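# Stow unpowered desk robot arm in floor case

## Task

Move the small unpowered robot arm (its joints are limp and shift when pushed) from the desk into the open case on the floor. It must sit deep enough that the case lid could close, and it must settle and stay still. Never let it drop more than a few centimetres. At the end the gripper must have released it and the robot must have backed away, so the arm stays in place without the robot's help. The robot must not fall over or finish leaning.

## Robot and tools

Robot: a Hello Robot Stretch 3 with one arm. It has a two-wheeled base (0.33 m long, 0.34 m wide), a lift that slides up a mast, and a telescoping arm that reaches out to the robot's RIGHT. The base cannot move sideways, so to shift the gripper forward or back you drive the base. Turns on the spot pivot about the point between the drive wheels, 0.05 m behind the front edge. With the arm pulled in and the wrist folded, a turn sweeps a circle of radius 0.28 m; an unfolded, level wrist reaches past that circle.

Frames: the base frame has its origin on the floor between the drive wheels, x forward, y left, z up. hand_pose is reported in this frame, at the point where the closed fingertips meet. The odometry frame is the base frame at the start. Heading is positive to the left, range -3.142 to 3.142.

Cameras: head_camera and nav_camera are on the head and move with head_pan_rad and head_tilt_rad. wrist_camera rides on the gripper. zoom_image takes camera (one of those three names) and region [x0, y0, x1, y1] in that camera's image pixels, origin top-left, at most 504 by 504 pixels. It returns a closer look at the camera's most recent picture.

execute_actions takes actions, a list run in order. Each action may hold robot, steps (1 to 450 control steps at 30 per second, default 1) and until (which needs steps). An action with only steps is a wait. robot is one of: a single command; a list of up to 8 commands run one after another, where {"pause_s": s} waits s seconds (max 15); or {"stop": true}, which brakes everything and clears the queue. A command may contain:
- base: exactly one key. translate_m is a relative drive distance in metres, positive forward, |value| at most 1. rotate_rad is a relative turn in radians, positive to the left (counter-clockwise seen from above), |value| at most 3.2. Both are measured from where the base is when that command begins.
- joints: absolute targets by name; unnamed joints keep their current goals. lift_m 0 to 1.1 (arm height). arm_m 0 to 0.52 (extension). wrist_yaw_rad -1.345 to 4.42 (0 = along the arm, positive swings toward the front, 3.0 = folded over the base). wrist_pitch_rad -1.57 to 0.451 (0 level, negative tips the fingers down). wrist_roll_rad -2.911 to 2.911 (0 = fingers side by side, level). gripper_m -0.089 to 0.179 (larger is wider; the real fingertip gap is about 0.007 m smaller near closed and 0.025 m smaller fully open, zero below 0.007). head_pan_rad -3.953 to 1.73 (0 forward, positive left, -1.57 faces along the arm). head_tilt_rad -1.53 to 0.419 (negative looks down).
- contact_limits: {"arm_m": effort} in per cent (1 to 100); the arm motion stops once its motor effort reaches about that value (negative direction when retracting). Lower is gentler; too low stops instantly. It lasts until arm_m's next command.
Base and joint motions in one command start together and keep running across later actions and while you think. A new command overrides at once and discards an older queue. Any out-of-range or invalid value rejects the entire call.

until: {"robot": {"status": "ended"}} fires when nothing reports moving and no queue is running. You can also test fields with pairs like [">", 0.3] or a status word or ["!=", "moving"]; readings compare at three decimals, translate_m/rotate_rad at four. {"any": {"status": "ended"}} fires when any one motion or the queue finishes.

Speed: the base is fast (0.30 m/s, 1.9 rad/s) only when stowed: lift_m under 0.30, arm_m under 0.03, wrist_yaw_rad over 2.54. Otherwise 0.10 m/s and 0.63 rad/s.

Gripper: to grasp, command a value below the object's width (lower squeezes harder; a stall guard eases off, so heavy items can slip; send a different value to re-squeeze). To release, open to at least 0.02 above where the fingers made contact. Neither the reading nor "done" proves a grasp; check images.

Self-collision: fold or unfold the wrist only with lift_m between 0.32 and 0.95, wrist_pitch_rad -0.4 and roll near 0. Once folded, the lift may go down to 0.25. If wrist_yaw_rad is below -0.4, keep pitch at -0.5 or lower.

Results show one instant: base_status with distance moved and goal, joint_goals, joint_status (moving, done, off_target, contact_stop, time_out, stopped, not_commanded, torque_fault), measured_speeds, refusals/queue/queue_left, on_its_own (goals the robot changed, slack or switched-off joints, leaning), motor_effort (per cent, peak in brackets, noisy with fixed bias), base_odometry, turned_by_wheels/turned_by_imu, base_tilt in degrees (forward and right positive), lidar_m (12 sectors of 30 degrees counter-clockwise from straight ahead, plane 0.17 m high), wrist_depth_mm and head_depth_mm (7x7 median depths), plus one picture per camera. After contact_stop the lift or arm goes slack until commanded again; a slack lift may sink under load. Wrist servos overloaded for several seconds shut off for 10 s (torque_fault) and refuse goals; wait with steps. Lines starting "refused:" or "dropped:" explain skipped goals, counting from 0.

Caution: pushing something rigid with the gripper higher than about 0.45 m can tip the robot; never push twice after a contact_stop, and don't drive while holding or pressing on something fixed. If snagged, reverse the last move in small steps; if tilted, pull the gripper free and lower lift_m to about 0.2. Avoid drops, slams and hard pushes; lower the limp arm gently. Before ending, wait for all motion to finish, then call finished_scene with scene set to the current scene number.

Each tool is called after "Emit:" by a JSON object that holds its "op" and its "data", one argument or row to a line.

## Session

Emit:
{"op": "execute_actions", "data": {
  "actions": []
}}

Scene clock: 0.00 s.
robot.base_odometry: x=+0.000 y=+0.000 heading=+0.000 (m, m, rad; robot's odometry frame)
robot.turned_by_wheels: +0.000 (rad since the last result)
robot.turned_by_imu: +0.000 (rad since the last result)
robot.base_tilt: forward=-0.1 right=+2.0 (deg)
robot.lidar_m: 2.16 2.16 1.29 2.04 2.04 2.36 2.42 2.15 2.00 1.72 1.72 1.99
robot.head_depth_mm: 2050 2382 2374 2382 2375 2357 2307 / 2027 2322 2305 2293 2310 2252 2275 / 2023 2239 2247 2243 2239 2233 2202 / 2010 2157 2177 2179 2172 2159 2158 / 1990 2092 2118 2103 2101 2087 2074 / 1993 2084 2068 2052 2052 2067 2028 / 1981 2018 2013 2007 1983 2007 2008
robot.base_status: not_commanded
robot.joint_positions: lift_m=+0.439 arm_m=-0.001 wrist_yaw_rad=+2.833 wrist_pitch_rad=-0.394 wrist_roll_rad=-0.002 gripper_m=+0.037 head_pan_rad=+0.017 head_tilt_rad=+0.001
robot.joint_goals: lift_m=+0.439 arm_m=-0.001 wrist_yaw_rad=+2.833 wrist_pitch_rad=-0.394 wrist_roll_rad=-0.002 gripper_m=+0.037 head_pan_rad=+0.017 head_tilt_rad=+0.001
robot.joint_status: lift_m=not_commanded arm_m=not_commanded wrist_yaw_rad=not_commanded wrist_pitch_rad=not_commanded wrist_roll_rad=not_commanded gripper_m=not_commanded head_pan_rad=not_commanded head_tilt_rad=not_commanded
robot.measured_speeds: translate_m=+0.000 rotate_rad=+0.000 lift_m=+0.000 arm_m=+0.000 wrist_yaw_rad=+0.000 wrist_pitch_rad=+0.000 wrist_roll_rad=+0.000 head_pan_rad=+0.000 head_tilt_rad=+0.000
robot: refusals=0 queue=idle queue_left=0
robot.motor_effort: left_wheel=+1 right_wheel=-1 lift_m=+38 arm_m=-1 wrist_yaw_rad=+1 wrist_pitch_rad=+5 wrist_roll_rad=+0 gripper_m=+0 head_pan_rad=+0 head_tilt_rad=+2 (%)
robot.hand_pose: x=+0.0477 y=+0.0723 z=+0.4571 quat_wxyz=(+0.244, +0.706, +0.031, +0.665) (m; robot's base frame)
robot.wrist_depth_mm: - - - - - - - / - - - - - - - / - - - - - - - / - - - - - - - / - 919 966 917 920 864 878 / - 759 782 744 776 734 723 / 655 - 623 634 618 628 621
pictures: head_camera (sideways: a quarter turn clockwise sets it upright), nav_camera (sideways: a quarter turn counterclockwise sets it upright), wrist_camera
Images, in order (width x height): head_camera 896x504, nav_camera 672x504, wrist_camera 644x364.

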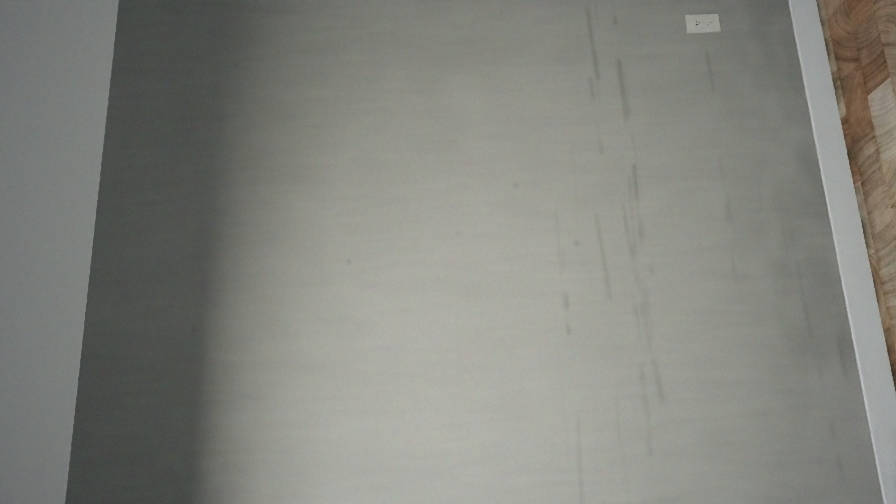

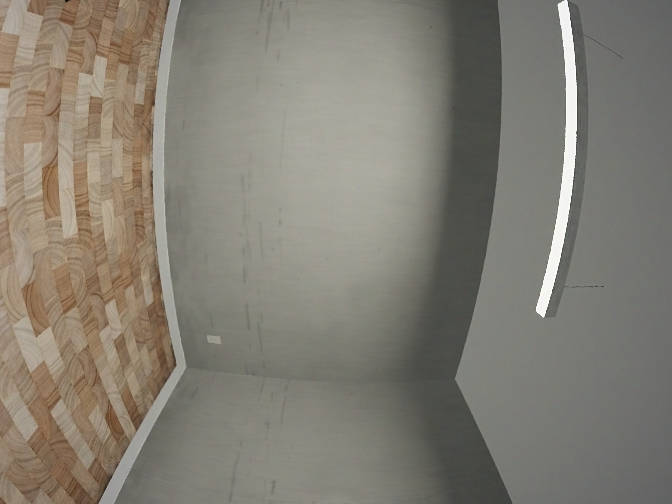

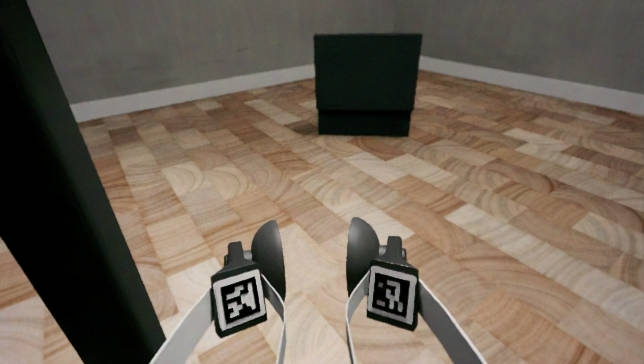

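Emit:
{"op": "execute_actions", "data": {
  "actions": [
    {"robot":{"joints":{"head_pan_rad":1.3,"head_tilt_rad":-0.6}},"steps":450,"until":{"robot":{"status":"ended"}}}
  ]
}}

Emit:
{"op": "execute_actions", "data": {
  "actions": [
    {"robot":{"joints":{"head_pan_rad":-2.6,"head_tilt_rad":-0.5}},"steps":450,"until":{"robot":{"status":"ended"}}}
  ]
}}

Scene clock: 7.03 s.
robot.base_odometry: x=+0.000 y=+0.000 heading=+0.000 (m, m, rad; robot's odometry frame)
robot.turned_by_wheels: +0.000 (rad since the last result)
robot.turned_by_imu: -0.001 (rad since the last result)
robot.base_tilt: forward=+0.0 right=+2.0 (deg)
robot.lidar_m: 2.16 2.16 1.29 2.04 2.03 2.36 2.41 2.14 2.00 1.72 1.73 2.00
robot.head_depth_mm: 2388 2545 2710 2216 1708 1468 1244 / 2366 2596 2821 2255 1642 1465 1241 / 2188 2445 2673 1567 1666 1471 1248 / 2053 2288 2514 2266 1748 1475 1252 / 1980 2158 2325 2278 1786 1481 1269 / 1868 2010 2208 2286 1796 1488 1263 / 1761 1896 2083 2195 1819 1494 1273
robot.base_status: not_commanded
robot.joint_positions: lift_m=+0.439 arm_m=-0.001 wrist_yaw_rad=+2.833 wrist_pitch_rad=-0.394 wrist_roll_rad=-0.002 gripper_m=+0.037 head_pan_rad=+1.293 head_tilt_rad=-0.592
robot.joint_goals: lift_m=+0.439 arm_m=-0.001 wrist_yaw_rad=+2.833 wrist_pitch_rad=-0.394 wrist_roll_rad=-0.002 gripper_m=+0.037 head_pan_rad=+1.300 head_tilt_rad=-0.600
robot.joint_status: lift_m=not_commanded arm_m=not_commanded wrist_yaw_rad=not_commanded wrist_pitch_rad=not_commanded wrist_roll_rad=not_commanded gripper_m=not_commanded head_pan_rad=done head_tilt_rad=done
robot.measured_speeds: translate_m=+0.000 rotate_rad=+0.000 lift_m=+0.000 arm_m=+0.000 wrist_yaw_rad=+0.000 wrist_pitch_rad=+0.000 wrist_roll_rad=+0.000 head_pan_rad=+0.000 head_tilt_rad=+0.000
robot: refusals=0 queue=done queue_left=0
robot.motor_effort: left_wheel=+1(1) right_wheel=+0(1) lift_m=+38(38) arm_m=-1(0) wrist_yaw_rad=+0(0) wrist_pitch_rad=+6(6) wrist_roll_rad=+0(0) gripper_m=-1(0) head_pan_rad=+3(31) head_tilt_rad=-4(36) (%)
robot.hand_pose: x=+0.0477 y=+0.0723 z=+0.4571 quat_wxyz=(+0.244, +0.706, +0.031, +0.665) (m; robot's base frame)
robot.wrist_depth_mm: - - - - - - - / - - - - - - - / - - - - - - - / - - - - - - - / - 926 977 917 911 873 871 / - 775 794 744 752 748 733 / 659 - 622 634 622 627 629
pictures: head_camera (sideways: a quarter turn clockwise sets it upright), nav_camera (sideways: a quarter turn counterclockwise sets it upright), wrist_camera
camera_calibration (this result's frames):
head_camera: T_world_to_cam=[[-0.178369, -0.520051, -0.835303, 1.10264], [-0.953778, 0.300037, 0.016868, -0.0169703], [0.24185, 0.799703, -0.549531, 0.671386], [0, 0, 0, 1]] pos_world=[0.0181172, 0.0416137, 1.29028]
nav_camera: T_world_to_cam=[[0.111731, 0.520132, 0.846746, -1.07014], [0.959089, -0.279487, 0.0451261, -0.0118773], [0.260126, 0.807063, -0.53008, 0.647349], [0, 0, 0, 1]] pos_world=[-0.0374334, 0.0308433, 1.24982]
wrist_camera: T_world_to_cam=[[0.945047, -0.325483, -0.0307667, -0.0114806], [-0.193185, -0.480028, -0.855717, 0.473256], [0.263753, 0.814637, -0.516528, 0.327093], [0, 0, 0, 1]] pos_world=[0.0160041, -0.0430222, 0.573573]
Images, in order (width x height): head_camera 896x504, nav_camera 672x504, wrist_camera 644x364.

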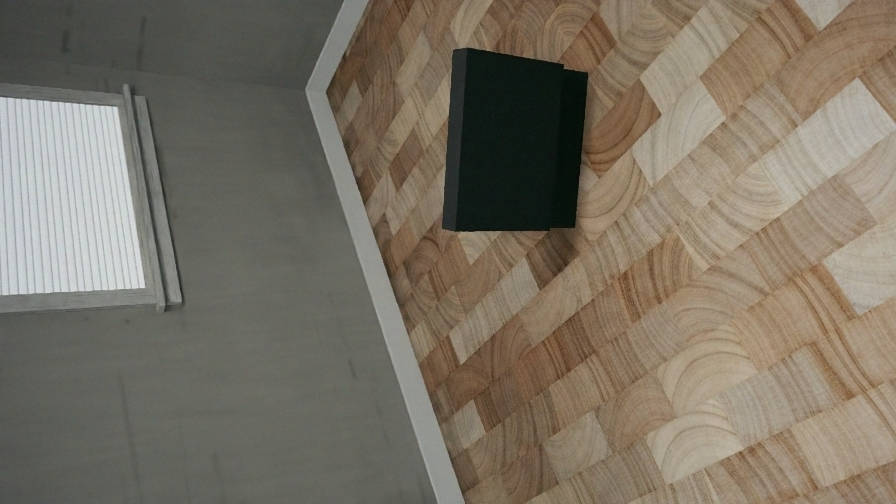

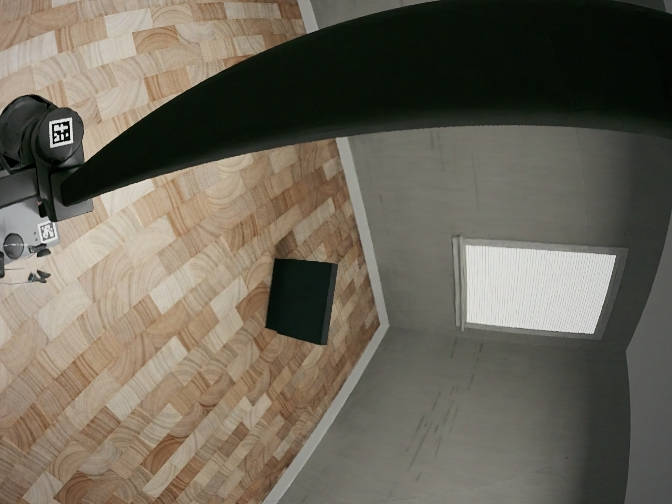

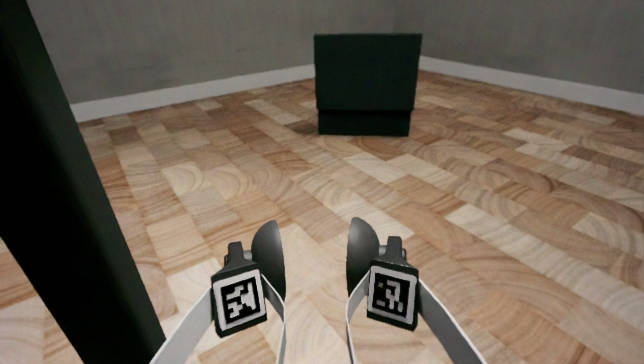

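Scene clock: 9.40 s.
robot.base_odometry: x=+0.000 y=+0.000 heading=+0.000 (m, m, rad; robot's odometry frame)
robot.turned_by_wheels: +0.000 (rad since the last result)
robot.turned_by_imu: -0.001 (rad since the last result)
robot.base_tilt: forward=+0.0 right=+2.1 (deg)
robot.lidar_m: 2.16 2.16 1.29 2.04 2.04 2.36 2.42 2.15 2.00 1.72 1.72 1.99
robot.head_depth_mm: 2145 2279 2105 2586 1956 1576 1302 / 2193 2307 2195 2459 1953 1571 1321 / 2219 2411 2623 2547 1948 1564 1316 / 2261 2484 2701 2594 1937 1572 1329 / 2341 2530 2735 2597 1968 1590 1323 / 2430 2615 2890 2605 1993 1590 1323 / 2418 2674 2924 2633 1988 1589 1337
robot.base_status: not_commanded
robot.joint_positions: lift_m=+0.439 arm_m=-0.001 wrist_yaw_rad=+2.833 wrist_pitch_rad=-0.394 wrist_roll_rad=-0.002 gripper_m=+0.037 head_pan_rad=-2.593 head_tilt_rad=-0.507
robot.joint_goals: lift_m=+0.439 arm_m=-0.001 wrist_yaw_rad=+2.833 wrist_pitch_rad=-0.394 wrist_roll_rad=-0.002 gripper_m=+0.037 head_pan_rad=-2.600 head_tilt_rad=-0.500
robot.joint_status: lift_m=not_commanded arm_m=not_commanded wrist_yaw_rad=not_commanded wrist_pitch_rad=not_commanded wrist_roll_rad=not_commanded gripper_m=not_commanded head_pan_rad=done head_tilt_rad=done
robot.measured_speeds: translate_m=+0.000 rotate_rad=+0.000 lift_m=+0.000 arm_m=+0.000 wrist_yaw_rad=+0.000 wrist_pitch_rad=+0.000 wrist_roll_rad=+0.000 head_pan_rad=+0.000 head_tilt_rad=+0.000
robot: refusals=0 queue=done queue_left=0
robot.motor_effort: left_wheel=+1(1) right_wheel=-1(1) lift_m=+38(38) arm_m=-1(1) wrist_yaw_rad=+1(1) wrist_pitch_rad=+6(6) wrist_roll_rad=+0(0) gripper_m=+0(0) head_pan_rad=-2(30) head_tilt_rad=+3(18) (%)
robot.hand_pose: x=+0.0477 y=+0.0723 z=+0.4571 quat_wxyz=(+0.244, +0.706, +0.031, +0.665) (m; robot's base frame)
robot.wrist_depth_mm: - - - - - - - / - - - - - - - / - - - - - - - / - - - - - - - / - 908 979 929 941 875 899 / - 760 764 758 768 737 726 / 653 - 620 635 617 626 629
pictures: head_camera (sideways: a quarter turn clockwise sets it upright), nav_camera (sideways: a quarter turn counterclockwise sets it upright), wrist_camera
camera_calibration (this result's frames):
head_camera: T_world_to_cam=[[0.421465, 0.223986, -0.878748, 1.15564], [0.499918, -0.865863, 0.019069, -0.0287053], [-0.756604, -0.447339, -0.476905, 0.582983], [0, 0, 0, 1]] pos_world=[-0.0316242, -0.022911, 1.29409]
nav_camera: T_world_to_cam=[[-0.371716, -0.268701, 0.888609, -1.12179], [-0.513203, 0.857113, 0.0444977, -0.00208301], [-0.773595, -0.439497, -0.456501, 0.557918], [0, 0, 0, 1]] pos_world=[0.0135465, -0.0544372, 1.25161]
wrist_camera: T_world_to_cam=[[0.945047, -0.325483, -0.0307669, -0.0114806], [-0.193185, -0.480028, -0.855717, 0.473256], [0.263753, 0.814637, -0.516528, 0.327093], [0, 0, 0, 1]] pos_world=[0.0160041, -0.0430222, 0.573573]
Images, in order (width x height): head_camera 896x504, nav_camera 672x504, wrist_camera 644x364.

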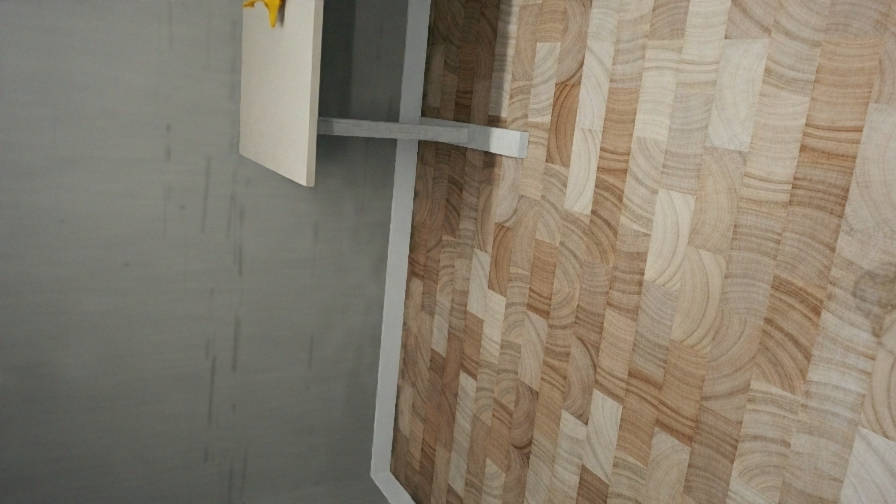

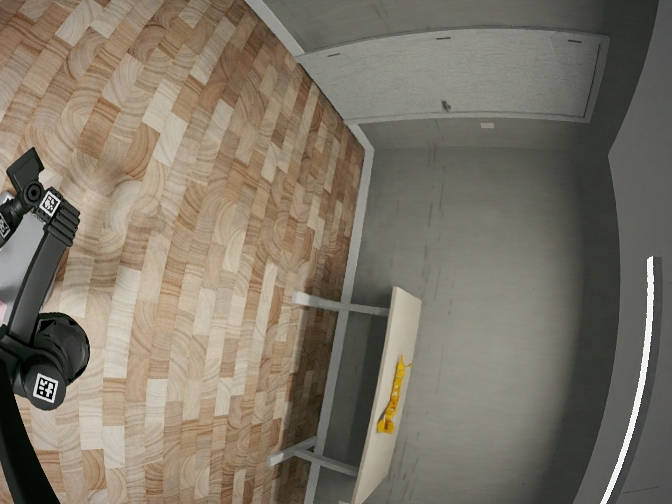

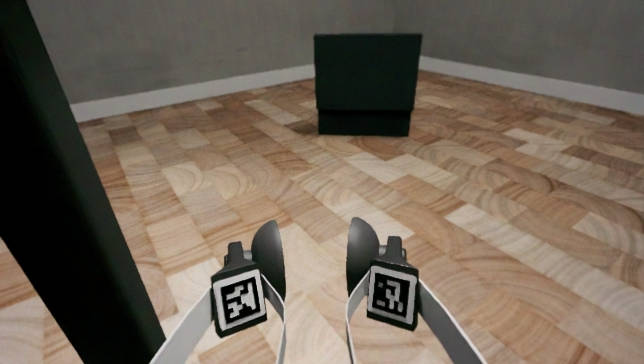

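Emit:
{"op": "execute_actions", "data": {
  "actions": [
    {"robot":{"joints":{"head_pan_rad":-3.05,"head_tilt_rad":-0.4,"lift_m":0.27}},"steps":450,"until":{"robot":{"status":"ended"}}}
  ]
}}

Scene clock: 14.43 s.
robot.base_odometry: x=+0.000 y=+0.000 heading=+0.000 (m, m, rad; robot's odometry frame)
robot.turned_by_wheels: +0.000 (rad since the last result)
robot.turned_by_imu: -0.001 (rad since the last result)
robot.base_tilt: forward=-0.1 right=+2.0 (deg)
robot.lidar_m: 2.16 2.16 1.29 2.04 2.04 2.36 2.41 2.14 1.99 1.73 1.73 1.99
robot.head_depth_mm: 2413 2539 2699 2971 2190 1717 1414 / 2335 2506 2652 2842 2203 1721 1407 / 2307 2481 2381 2803 2227 1742 1411 / 2260 2420 2458 2767 2256 1733 1413 / 2217 2375 2428 2711 2283 1763 1418 / 2183 2303 2432 2658 2235 1754 1412 / 2133 2285 2401 2638 2284 1738 1434
robot.base_status: not_commanded
robot.joint_positions: lift_m=+0.270 arm_m=-0.001 wrist_yaw_rad=+2.833 wrist_pitch_rad=-0.394 wrist_roll_rad=-0.002 gripper_m=+0.037 head_pan_rad=-3.043 head_tilt_rad=-0.409
robot.joint_goals: lift_m=+0.270 arm_m=-0.001 wrist_yaw_rad=+2.833 wrist_pitch_rad=-0.394 wrist_roll_rad=-0.002 gripper_m=+0.037 head_pan_rad=-3.050 head_tilt_rad=-0.400
robot.joint_status: lift_m=done arm_m=not_commanded wrist_yaw_rad=not_commanded wrist_pitch_rad=not_commanded wrist_roll_rad=not_commanded gripper_m=not_commanded head_pan_rad=done head_tilt_rad=done
robot.measured_speeds: translate_m=+0.000 rotate_rad=+0.000 lift_m=+0.000 arm_m=+0.000 wrist_yaw_rad=+0.000 wrist_pitch_rad=+0.000 wrist_roll_rad=+0.000 head_pan_rad=+0.000 head_tilt_rad=+0.000
robot: refusals=0 queue=done queue_left=0
robot.motor_effort: left_wheel=+1(1) right_wheel=+0(0) lift_m=+29(36) arm_m=-1(0) wrist_yaw_rad=+1(1) wrist_pitch_rad=+6(6) wrist_roll_rad=+0(0) gripper_m=+0(0) head_pan_rad=-2(22) head_tilt_rad=+4(17) (%)
robot.hand_pose: x=+0.0477 y=+0.0723 z=+0.2883 quat_wxyz=(+0.244, +0.706, +0.031, +0.665) (m; robot's base frame)
robot.wrist_depth_mm: - - - - - - - / - - - - - - - / - - - - - - - / - 841 833 836 800 786 766 / - 669 684 639 652 625 619 / - 532 550 533 542 519 514 / 458 - - 451 434 446 441
pictures: head_camera (sideways: a quarter turn clockwise sets it upright), nav_camera (sideways: a quarter turn counterclockwise sets it upright), wrist_camera
camera_calibration (this result's frames):
head_camera: T_world_to_cam=[[0.388472, 0.00956733, -0.921411, 1.2115], [0.0754541, -0.996918, 0.0214605, -0.0292321], [-0.918366, -0.077861, -0.387996, 0.468276], [0, 0, 0, 1]] pos_world=[-0.0383791, -0.00427242, 1.29861]
nav_camera: T_world_to_cam=[[-0.362255, -0.0713851, 0.929341, -1.17499], [-0.0849138, 0.995444, 0.0433634, -0.0032245], [-0.928203, -0.0632053, -0.366666, 0.441959], [0, 0, 0, 1]] pos_world=[-0.0156928, -0.0527328, 1.25416]
wrist_camera: T_world_to_cam=[[0.945047, -0.325485, -0.0307654, -0.0166731], [-0.193198, -0.480071, -0.855691, 0.328843], [0.263745, 0.814611, -0.516572, 0.239947], [0, 0, 0, 1]] pos_world=[0.016004, -0.0430224, 0.404825]
Images, in order (width x height): head_camera 896x504, nav_camera 672x504, wrist_camera 644x364.

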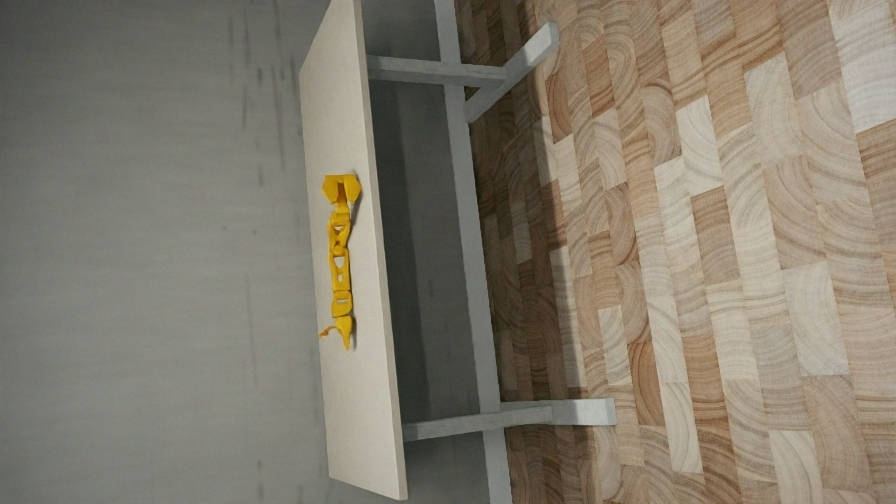

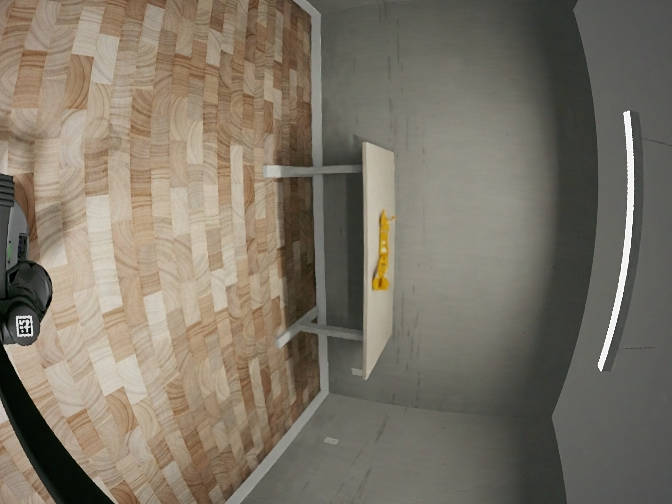

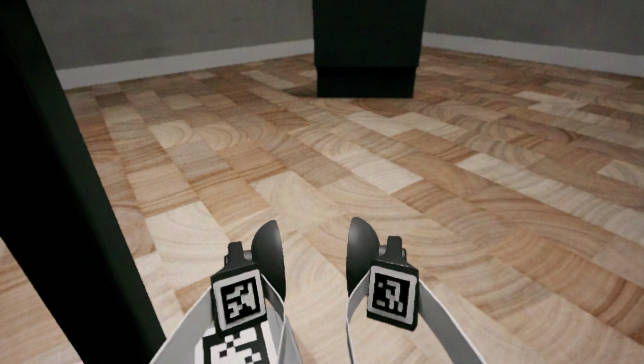

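Emit:
{"op": "execute_actions", "data": {
  "actions": [
    {"robot":[{"base":{"translate_m":-0.8}},{"base":{"translate_m":-0.75}},{"base":{"rotate_rad":-1.26},"joints":{"head_pan_rad":-1.57,"head_tilt_rad":-0.85}},{"joints":{"lift_m":0.93,"wrist_pitch_rad":-0.4}}],"steps":450,"until":{"robot":{"status":"ended"}}},
    {"steps":300,"until":{"robot":{"status":"ended"}}}
  ]
}}

Scene clock: 51.57 s.
robot.base_odometry: x=-1.550 y=+0.000 heading=-1.260 (m, m, rad; robot's odometry frame)
robot.turned_by_wheels: -1.260 (rad since the last result)
robot.turned_by_imu: -1.261 (rad since the last result)
robot.base_tilt: forward=-0.1 right=+2.0 (deg)
robot.lidar_m: 2.10 2.24 3.21 2.34 2.20 1.68 1.64 0.94 1.13 1.11 0.84 1.67
robot.head_depth_mm: 981 1059 883 - - 1259 1137 / 986 1060 879 758 - 1262 1138 / 985 1059 886 719 - - - / 980 1068 887 752 - - - / 989 1064 890 748 - 1260 1164 / 983 1068 895 732 664 1262 1142 / 985 1084 898 734 646 1264 1146
robot.base_status: done (rotate_rad -1.2599 of -1.2600)
robot.joint_positions: lift_m=+0.930 arm_m=-0.001 wrist_yaw_rad=+2.833 wrist_pitch_rad=-0.412 wrist_roll_rad=-0.002 gripper_m=+0.037 head_pan_rad=-1.577 head_tilt_rad=-0.840
robot.joint_goals: lift_m=+0.930 arm_m=-0.001 wrist_yaw_rad=+2.833 wrist_pitch_rad=-0.400 wrist_roll_rad=-0.002 gripper_m=+0.037 head_pan_rad=-1.570 head_tilt_rad=-0.850
robot.joint_status: lift_m=done arm_m=not_commanded wrist_yaw_rad=not_commanded wrist_pitch_rad=done wrist_roll_rad=not_commanded gripper_m=not_commanded head_pan_rad=done head_tilt_rad=done
robot.measured_speeds: translate_m=+0.000 rotate_rad=+0.000 lift_m=+0.000 arm_m=+0.000 wrist_yaw_rad=+0.000 wrist_pitch_rad=+0.000 wrist_roll_rad=+0.000 head_pan_rad=+0.000 head_tilt_rad=+0.000
robot: refusals=0 queue=done queue_left=0
robot.motor_effort: left_wheel=+3(13) right_wheel=-2(5) lift_m=+46(49) arm_m=-1(1) wrist_yaw_rad=+0(0) wrist_pitch_rad=+5(5) wrist_roll_rad=+0(0) gripper_m=+0(0) head_pan_rad=+3(34) head_tilt_rad=-6(32) (%)
robot.hand_pose: x=+0.0470 y=+0.0702 z=+0.9436 quat_wxyz=(+0.250, +0.705, +0.037, +0.663) (m; robot's base frame)
robot.wrist_depth_mm: - - - - - - - / - - - - - - - / - - - - - - - / - - - - - - - / - - - - - - - / - - - - - - - / - - - - - - -
pictures: head_camera (sideways: a quarter turn clockwise sets it upright), nav_camera (sideways: a quarter turn counterclockwise sets it upright), wrist_camera
camera_calibration (this result's frames):
head_camera: T_world_to_cam=[[0.0334481, 0.736837, -0.675242, 0.892726], [0.99929, -0.0363815, 0.0097997, -0.0196776], [-0.0173455, -0.675091, -0.737531, 0.917514], [0, 0, 0, 1]] pos_world=[0.00571832, -0.0391046, 1.27969]
nav_camera: T_world_to_cam=[[0.0307461, -0.722392, 0.6908, -0.866373], [-0.998982, 0.000611532, 0.0451021, 0.000112848], [-0.0330039, -0.691484, -0.721637, 0.898321], [0, 0, 0, 1]] pos_world=[0.0563984, -0.00468567, 1.24675]
wrist_camera: T_world_to_cam=[[0.944875, -0.326022, -0.0303365, 0.00306927], [-0.197845, -0.494648, -0.846275, 0.88079], [0.260898, 0.805626, -0.531882, 0.595568], [0, 0, 0, 1]] pos_world=[0.0159771, -0.0431242, 1.06226]
Images, in order (width x height): head_camera 896x504, nav_camera 672x504, wrist_camera 644x364.

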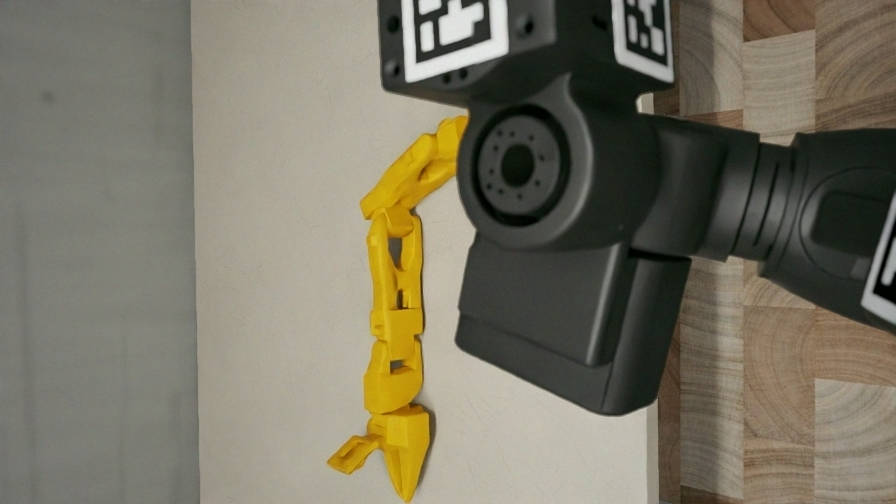

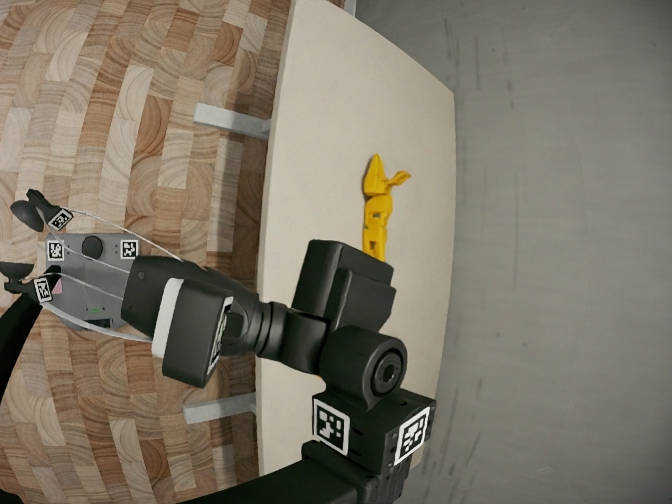

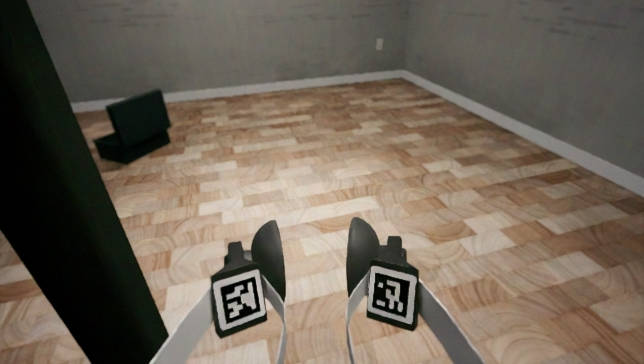

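Emit:
{"op": "execute_actions", "data": {
  "actions": [
    {"robot":[{"joints":{"wrist_yaw_rad":0.0}},{"joints":{"lift_m":1.1,"wrist_pitch_rad":-1.2,"arm_m":0.1,"gripper_m":0.15}}],"steps":450,"until":{"robot":{"status":"ended"}}}
  ]
}}

Scene clock: 58.93 s.
robot.base_odometry: x=-1.550 y=+0.000 heading=-1.260 (m, m, rad; robot's odometry frame)
robot.turned_by_wheels: +0.000 (rad since the last result)
robot.turned_by_imu: -0.002 (rad since the last result)
robot.base_tilt: forward=-0.1 right=+2.0 (deg)
robot.lidar_m: 2.10 2.24 3.19 2.33 2.20 1.67 1.64 0.94 1.13 1.11 0.84 1.67
robot.head_depth_mm: 1016 1059 883 722 625 1254 1134 / - 1056 864 648 624 1251 1136 / - - - 711 641 1252 1138 / - - 790 737 640 1263 1142 / 982 1074 872 730 641 1262 1142 / 985 1077 894 729 643 1259 1146 / 979 1075 896 732 644 1268 1148
robot.base_status: done (rotate_rad -1.2599 of -1.2600)
robot.joint_positions: lift_m=+1.099 arm_m=+0.100 wrist_yaw_rad=+0.001 wrist_pitch_rad=-1.200 wrist_roll_rad=-0.002 gripper_m=+0.150 head_pan_rad=-1.577 head_tilt_rad=-0.840
robot.joint_goals: lift_m=+1.100 arm_m=+0.100 wrist_yaw_rad=+0.000 wrist_pitch_rad=-1.200 wrist_roll_rad=-0.002 gripper_m=+0.150 head_pan_rad=-1.570 head_tilt_rad=-0.850
robot.joint_status: lift_m=done arm_m=done wrist_yaw_rad=done wrist_pitch_rad=done wrist_roll_rad=not_commanded gripper_m=done head_pan_rad=done head_tilt_rad=done
robot.measured_speeds: translate_m=+0.000 rotate_rad=+0.000 lift_m=+0.000 arm_m=+0.000 wrist_yaw_rad=+0.000 wrist_pitch_rad=+0.000 wrist_roll_rad=+0.000 head_pan_rad=+0.000 head_tilt_rad=+0.000
robot: refusals=0 queue=done queue_left=0
robot.motor_effort: left_wheel=+3(3) right_wheel=-2(2) lift_m=+46(44) arm_m=+3(6) wrist_yaw_rad=-1(1) wrist_pitch_rad=+0(6) wrist_roll_rad=+0(0) gripper_m=+0(85) head_pan_rad=+3(2) head_tilt_rad=-5(5) (%)
robot.hand_pose: x=-0.0216 y=-0.3151 z=+0.9906 quat_wxyz=(+0.584, +0.400, -0.583, -0.399) (m; robot's base frame)
robot.wrist_depth_mm: 498 505 504 510 510 513 514 / 484 484 483 479 499 495 500 / 467 469 473 474 413 474 475 / 450 456 453 457 403 452 460 / 433 436 436 437 440 443 441 / - - - - - - - / - - - - - - -
pictures: head_camera (sideways: a quarter turn clockwise sets it upright), nav_camera (sideways: a quarter turn counterclockwise sets it upright), wrist_camera
camera_calibration (this result's frames):
head_camera: T_world_to_cam=[[0.0333748, 0.73684, -0.675242, 0.892727], [0.999294, -0.036282, 0.00979971, -0.0196776], [-0.0172783, -0.675092, -0.737531, 0.917514], [0, 0, 0, 1]] pos_world=[0.00572221, -0.0391046, 1.27969]
nav_camera: T_world_to_cam=[[0.030818, -0.722388, 0.6908, -0.866373], [-0.998982, 0.000512099, 0.0451021, 0.000112847], [-0.032935, -0.691487, -0.721637, 0.898321], [0, 0, 0, 1]] pos_world=[0.0563989, -0.00468067, 1.24675]
wrist_camera: T_world_to_cam=[[-0.999263, 0.0381735, -0.00407235, -0.00949306], [0.0381302, 0.974571, -0.220809, 0.564859], [-0.00446026, -0.220801, -0.975309, 1.05889], [0, 0, 0, 1]] pos_world=[-0.0263013, -0.316329, 1.15743]
Images, in order (width x height): head_camera 896x504, nav_camera 672x504, wrist_camera 644x364.

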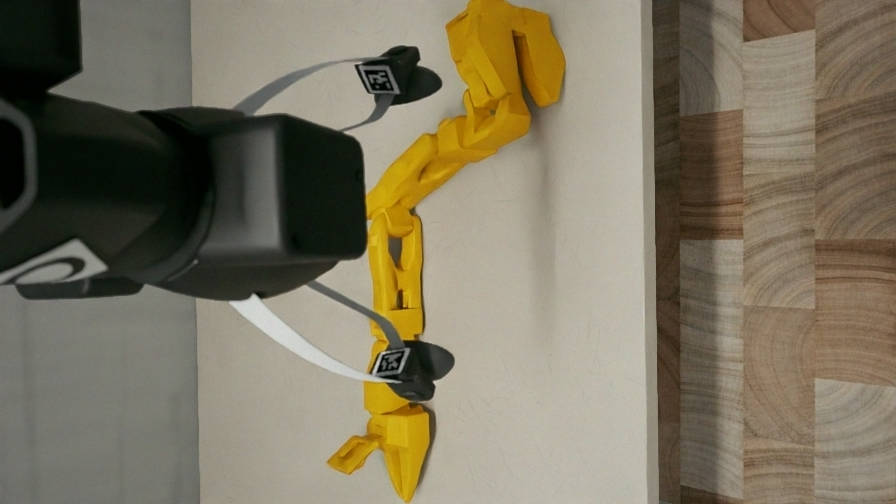

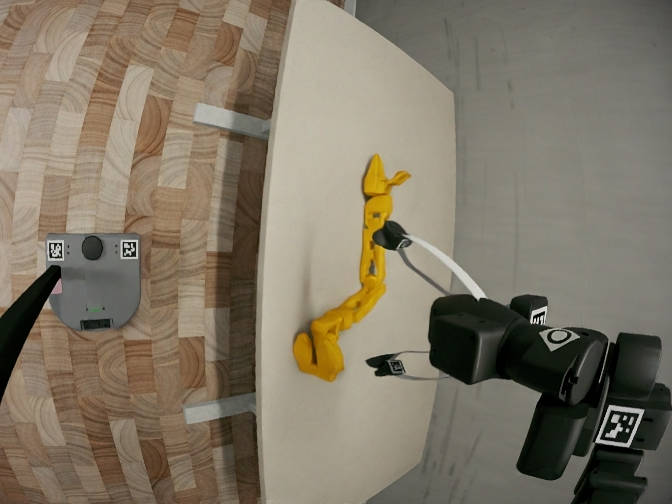

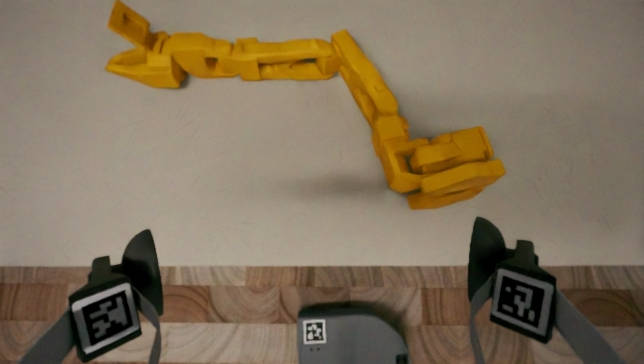

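Emit:
{"op": "zoom_image", "data": {
  "camera": "wrist_camera",
  "region": [90, 0, 530, 230]
}}

Emit:
{"op": "zoom_image", "data": {
  "camera": "head_camera",
  "region": [300, 0, 650, 350]
}}

Region (90, 0, 530, 230) of wrist_camera's 644x364 image, scaled by 1.145; it fills the top 263 rows of this view, and the rest is white.

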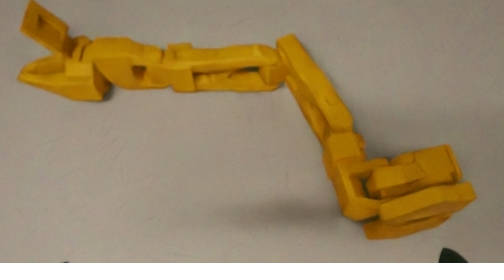

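Region (300, 0, 650, 350) of head_camera's 896x504 image, scaled by 1.440, with more detail than that image has.

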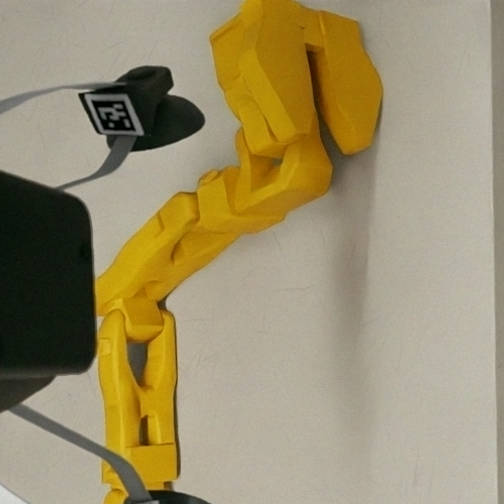

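Emit:
{"op": "execute_actions", "data": {
  "actions": [
    {"robot":{"base":{"translate_m":0.065},"joints":{"lift_m":0.98,"wrist_pitch_rad":-1.57,"wrist_roll_rad":1.57,"arm_m":0.45,"gripper_m":0.11}},"steps":450,"until":{"robot":{"status":"ended"}}}
  ]
}}

Scene clock: 144.87 s.
robot.base_odometry: x=-1.530 y=-0.062 heading=-1.260 (m, m, rad; robot's odometry frame)
robot.turned_by_wheels: +0.000 (rad since the last result)
robot.turned_by_imu: -0.002 (rad since the last result)
robot.base_tilt: forward=-0.1 right=+2.1 (deg)
robot.lidar_m: 2.04 2.17 3.10 2.36 2.30 1.74 1.70 0.99 1.14 1.11 0.80 1.67
robot.head_depth_mm: - 1063 879 740 624 1249 1126 / 1004 1056 879 708 638 1251 1137 / 1002 1058 888 743 641 1262 1143 / - 1030 902 739 640 1262 1142 / 984 1072 893 734 640 1251 1142 / 988 1072 893 731 644 1263 1141 / 986 1074 898 751 645 1251 1147
robot.base_status: done (translate_m +0.0650 of +0.0650)
robot.joint_positions: lift_m=+0.980 arm_m=+0.450 wrist_yaw_rad=+0.000 wrist_pitch_rad=-1.561 wrist_roll_rad=+1.568 gripper_m=+0.110 head_pan_rad=-1.577 head_tilt_rad=-0.840
robot.joint_goals: lift_m=+0.980 arm_m=+0.450 wrist_yaw_rad=+0.000 wrist_pitch_rad=-1.570 wrist_roll_rad=+1.570 gripper_m=+0.110 head_pan_rad=-1.570 head_tilt_rad=-0.850
robot.joint_status: lift_m=done arm_m=done wrist_yaw_rad=done wrist_pitch_rad=done wrist_roll_rad=done gripper_m=done head_pan_rad=done head_tilt_rad=done
robot.measured_speeds: translate_m=+0.000 rotate_rad=+0.000 lift_m=+0.000 arm_m=+0.000 wrist_yaw_rad=+0.000 wrist_pitch_rad=+0.000 wrist_roll_rad=+0.000 head_pan_rad=+0.000 head_tilt_rad=+0.000
robot: refusals=0 queue=done queue_left=0
robot.motor_effort: left_wheel=+3(8) right_wheel=-2(3) lift_m=+29(46) arm_m=+3(2) wrist_yaw_rad=+0(0) wrist_pitch_rad=-4(5) wrist_roll_rad=+1(0) gripper_m=-1(83) head_pan_rad=+3(3) head_tilt_rad=-5(5) (%)
robot.hand_pose: x=-0.0215 y=-0.5729 z=+0.8626 quat_wxyz=(+0.001, +0.001, -0.710, -0.704) (m; robot's base frame)
robot.wrist_depth_mm: 282 283 282 229 281 279 280 / 285 290 287 269 286 287 287 / 297 296 294 289 294 292 292 / 302 302 300 299 301 300 300 / 308 308 308 266 306 310 310 / 316 315 316 313 315 312 - / 325 329 325 272 325 326 -
pictures: head_camera (sideways: a quarter turn clockwise sets it upright), nav_camera (sideways: a quarter turn counterclockwise sets it upright), wrist_camera
camera_calibration (this result's frames):
head_camera: T_world_to_cam=[[0.0333345, 0.736842, -0.675242, 0.892727], [0.999296, -0.0362273, 0.00979971, -0.0196776], [-0.0172414, -0.675093, -0.737531, 0.917513], [0, 0, 0, 1]] pos_world=[0.00572435, -0.0391046, 1.27969]
nav_camera: T_world_to_cam=[[0.0308575, -0.722387, 0.6908, -0.866374], [-0.998982, 0.000457438, 0.0451021, 0.000112848], [-0.0328972, -0.691489, -0.721637, 0.898321], [0, 0, 0, 1]] pos_world=[0.0563991, -0.00467792, 1.24675]
wrist_camera: T_world_to_cam=[[0.03665, 0.999328, 0.000313072, 0.568977], [0.988537, -0.0363002, 0.146549, -0.0877237], [0.146462, -0.00506156, -0.989203, 1.01598], [0, 0, 0, 1]] pos_world=[-0.0829375, -0.566637, 1.01769]
Images, in order (width x height): head_camera 896x504, nav_camera 672x504, wrist_camera 644x364.

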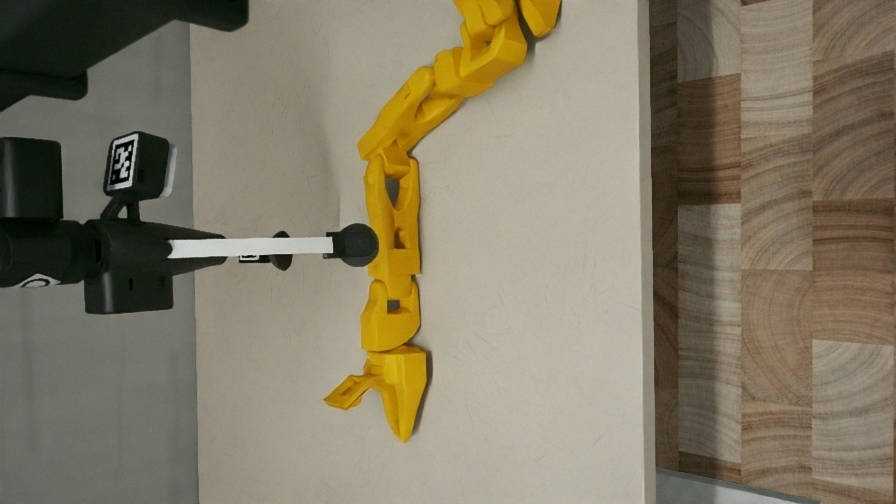

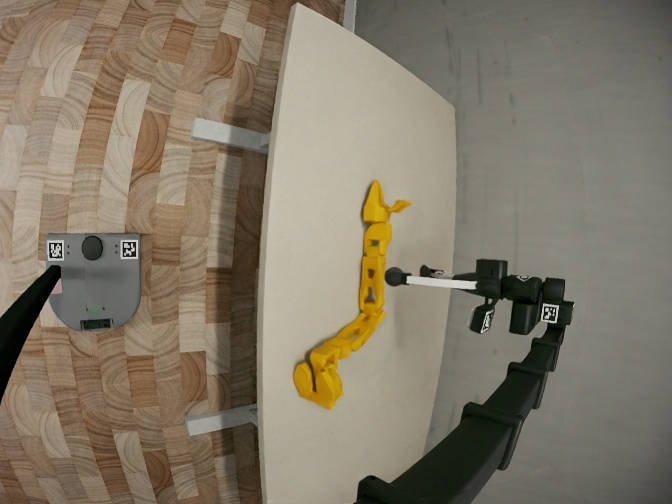

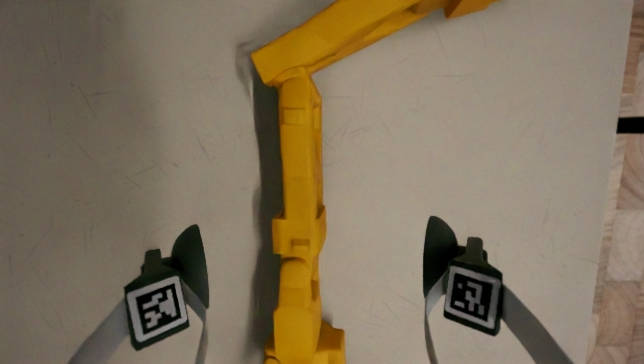

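Emit:
{"op": "execute_actions", "data": {
  "actions": [
    {"robot":[{"base":{"translate_m":0.015},"joints":{"arm_m":0.462}},{"joints":{"lift_m":0.862}}],"steps":450,"until":{"robot":{"status":"ended"}}}
  ]
}}

Scene clock: 154.70 s.
robot.base_odometry: x=-1.526 y=-0.076 heading=-1.260 (m, m, rad; robot's odometry frame)
robot.turned_by_wheels: +0.000 (rad since the last result)
robot.turned_by_imu: -0.002 (rad since the last result)
robot.base_tilt: forward=-0.1 right=+2.1 (deg)
robot.lidar_m: 2.03 2.15 3.10 2.37 2.31 1.76 1.72 1.00 1.14 1.11 0.80 1.68
robot.head_depth_mm: 984 1087 - - 624 1268 1134 / 967 - 857 720 640 1248 1135 / 951 - 859 742 640 1267 1133 / 951 - 866 733 639 1257 1144 / 987 1070 885 736 641 1269 1142 / 986 1076 889 732 641 1258 1138 / 991 1074 891 748 643 1246 1141
robot.base_status: done (translate_m +0.0150 of +0.0150)
robot.joint_positions: lift_m=+0.862 arm_m=+0.462 wrist_yaw_rad=+0.000 wrist_pitch_rad=-1.561 wrist_roll_rad=+1.568 gripper_m=+0.110 head_pan_rad=-1.577 head_tilt_rad=-0.840
robot.joint_goals: lift_m=+0.862 arm_m=+0.462 wrist_yaw_rad=+0.000 wrist_pitch_rad=-1.570 wrist_roll_rad=+1.570 gripper_m=+0.110 head_pan_rad=-1.570 head_tilt_rad=-0.850
robot.joint_status: lift_m=done arm_m=done wrist_yaw_rad=done wrist_pitch_rad=done wrist_roll_rad=done gripper_m=done head_pan_rad=done head_tilt_rad=done
robot.measured_speeds: translate_m=+0.000 rotate_rad=+0.000 lift_m=+0.000 arm_m=+0.000 wrist_yaw_rad=+0.000 wrist_pitch_rad=+0.000 wrist_roll_rad=+0.000 head_pan_rad=+0.000 head_tilt_rad=+0.000
robot: refusals=0 queue=done queue_left=0
robot.motor_effort: left_wheel=+3(6) right_wheel=-2(3) lift_m=+29(31) arm_m=+4(3) wrist_yaw_rad=+0(0) wrist_pitch_rad=-4(4) wrist_roll_rad=+1(1) gripper_m=+0(0) head_pan_rad=+3(3) head_tilt_rad=-5(5) (%)
robot.hand_pose: x=-0.0215 y=-0.5849 z=+0.7446 quat_wxyz=(+0.001, +0.001, -0.710, -0.704) (m; robot's base frame)
robot.wrist_depth_mm: 169 168 169 114 169 169 168 / 173 173 172 115 172 171 171 / 177 177 177 119 177 176 176 / 181 181 181 124 181 180 181 / 186 185 185 127 184 184 184 / 189 189 190 130 190 188 189 / 195 196 193 136 194 195 193
pictures: head_camera (sideways: a quarter turn clockwise sets it upright), nav_camera (sideways: a quarter turn counterclockwise sets it upright), wrist_camera
camera_calibration (this result's frames):
head_camera: T_world_to_cam=[[0.0333343, 0.736842, -0.675242, 0.892727], [0.999296, -0.0362271, 0.00979971, -0.0196776], [-0.0172412, -0.675093, -0.737531, 0.917513], [0, 0, 0, 1]] pos_world=[0.00572436, -0.0391046, 1.27969]
nav_camera: T_world_to_cam=[[0.0308577, -0.722387, 0.6908, -0.866374], [-0.998982, 0.000457202, 0.0451021, 0.000112847], [-0.032897, -0.691489, -0.721637, 0.89832], [0, 0, 0, 1]] pos_world=[0.0563991, -0.00467791, 1.24675]
wrist_camera: T_world_to_cam=[[0.0366501, 0.999328, 0.000315097, 0.581], [0.988537, -0.0363005, 0.146549, -0.0708652], [0.146462, -0.00505956, -0.989203, 0.899184], [0, 0, 0, 1]] pos_world=[-0.0829375, -0.578633, 0.899678]
Images, in order (width x height): head_camera 896x504, nav_camera 672x504, wrist_camera 644x364.

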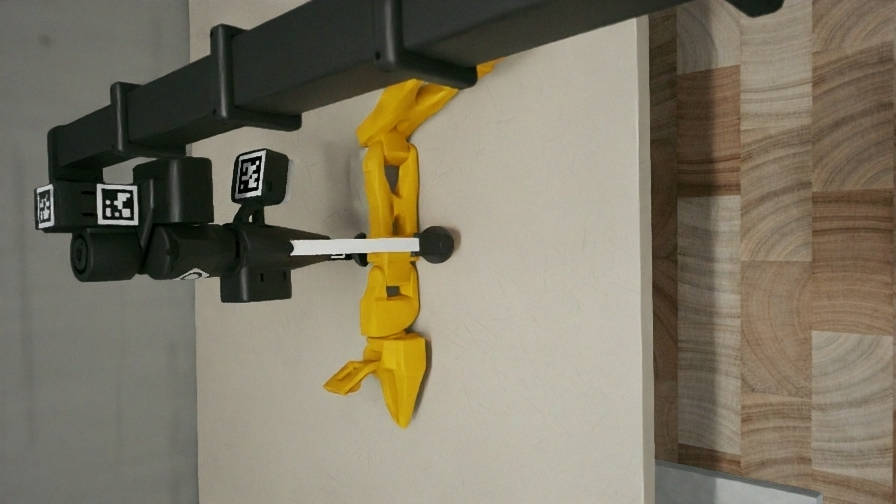

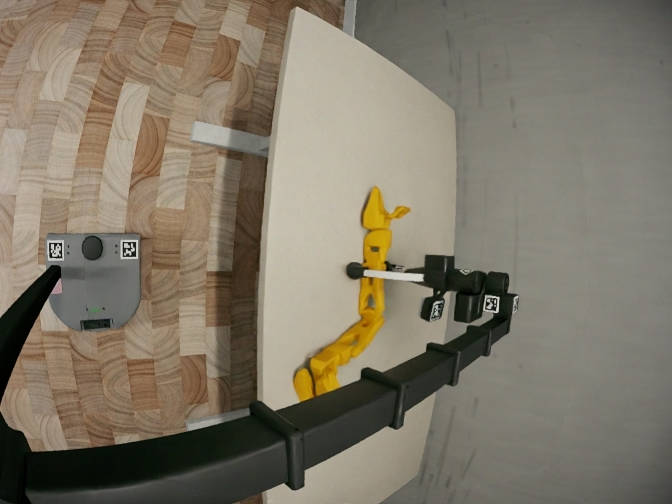

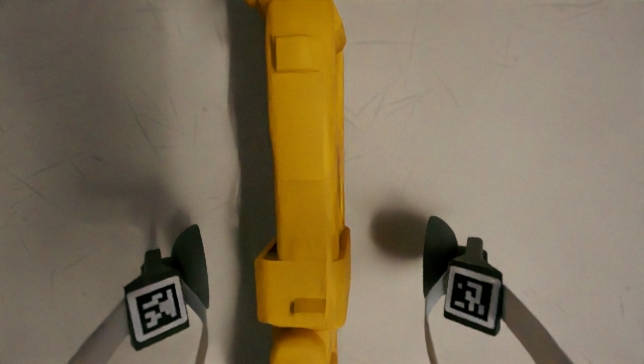

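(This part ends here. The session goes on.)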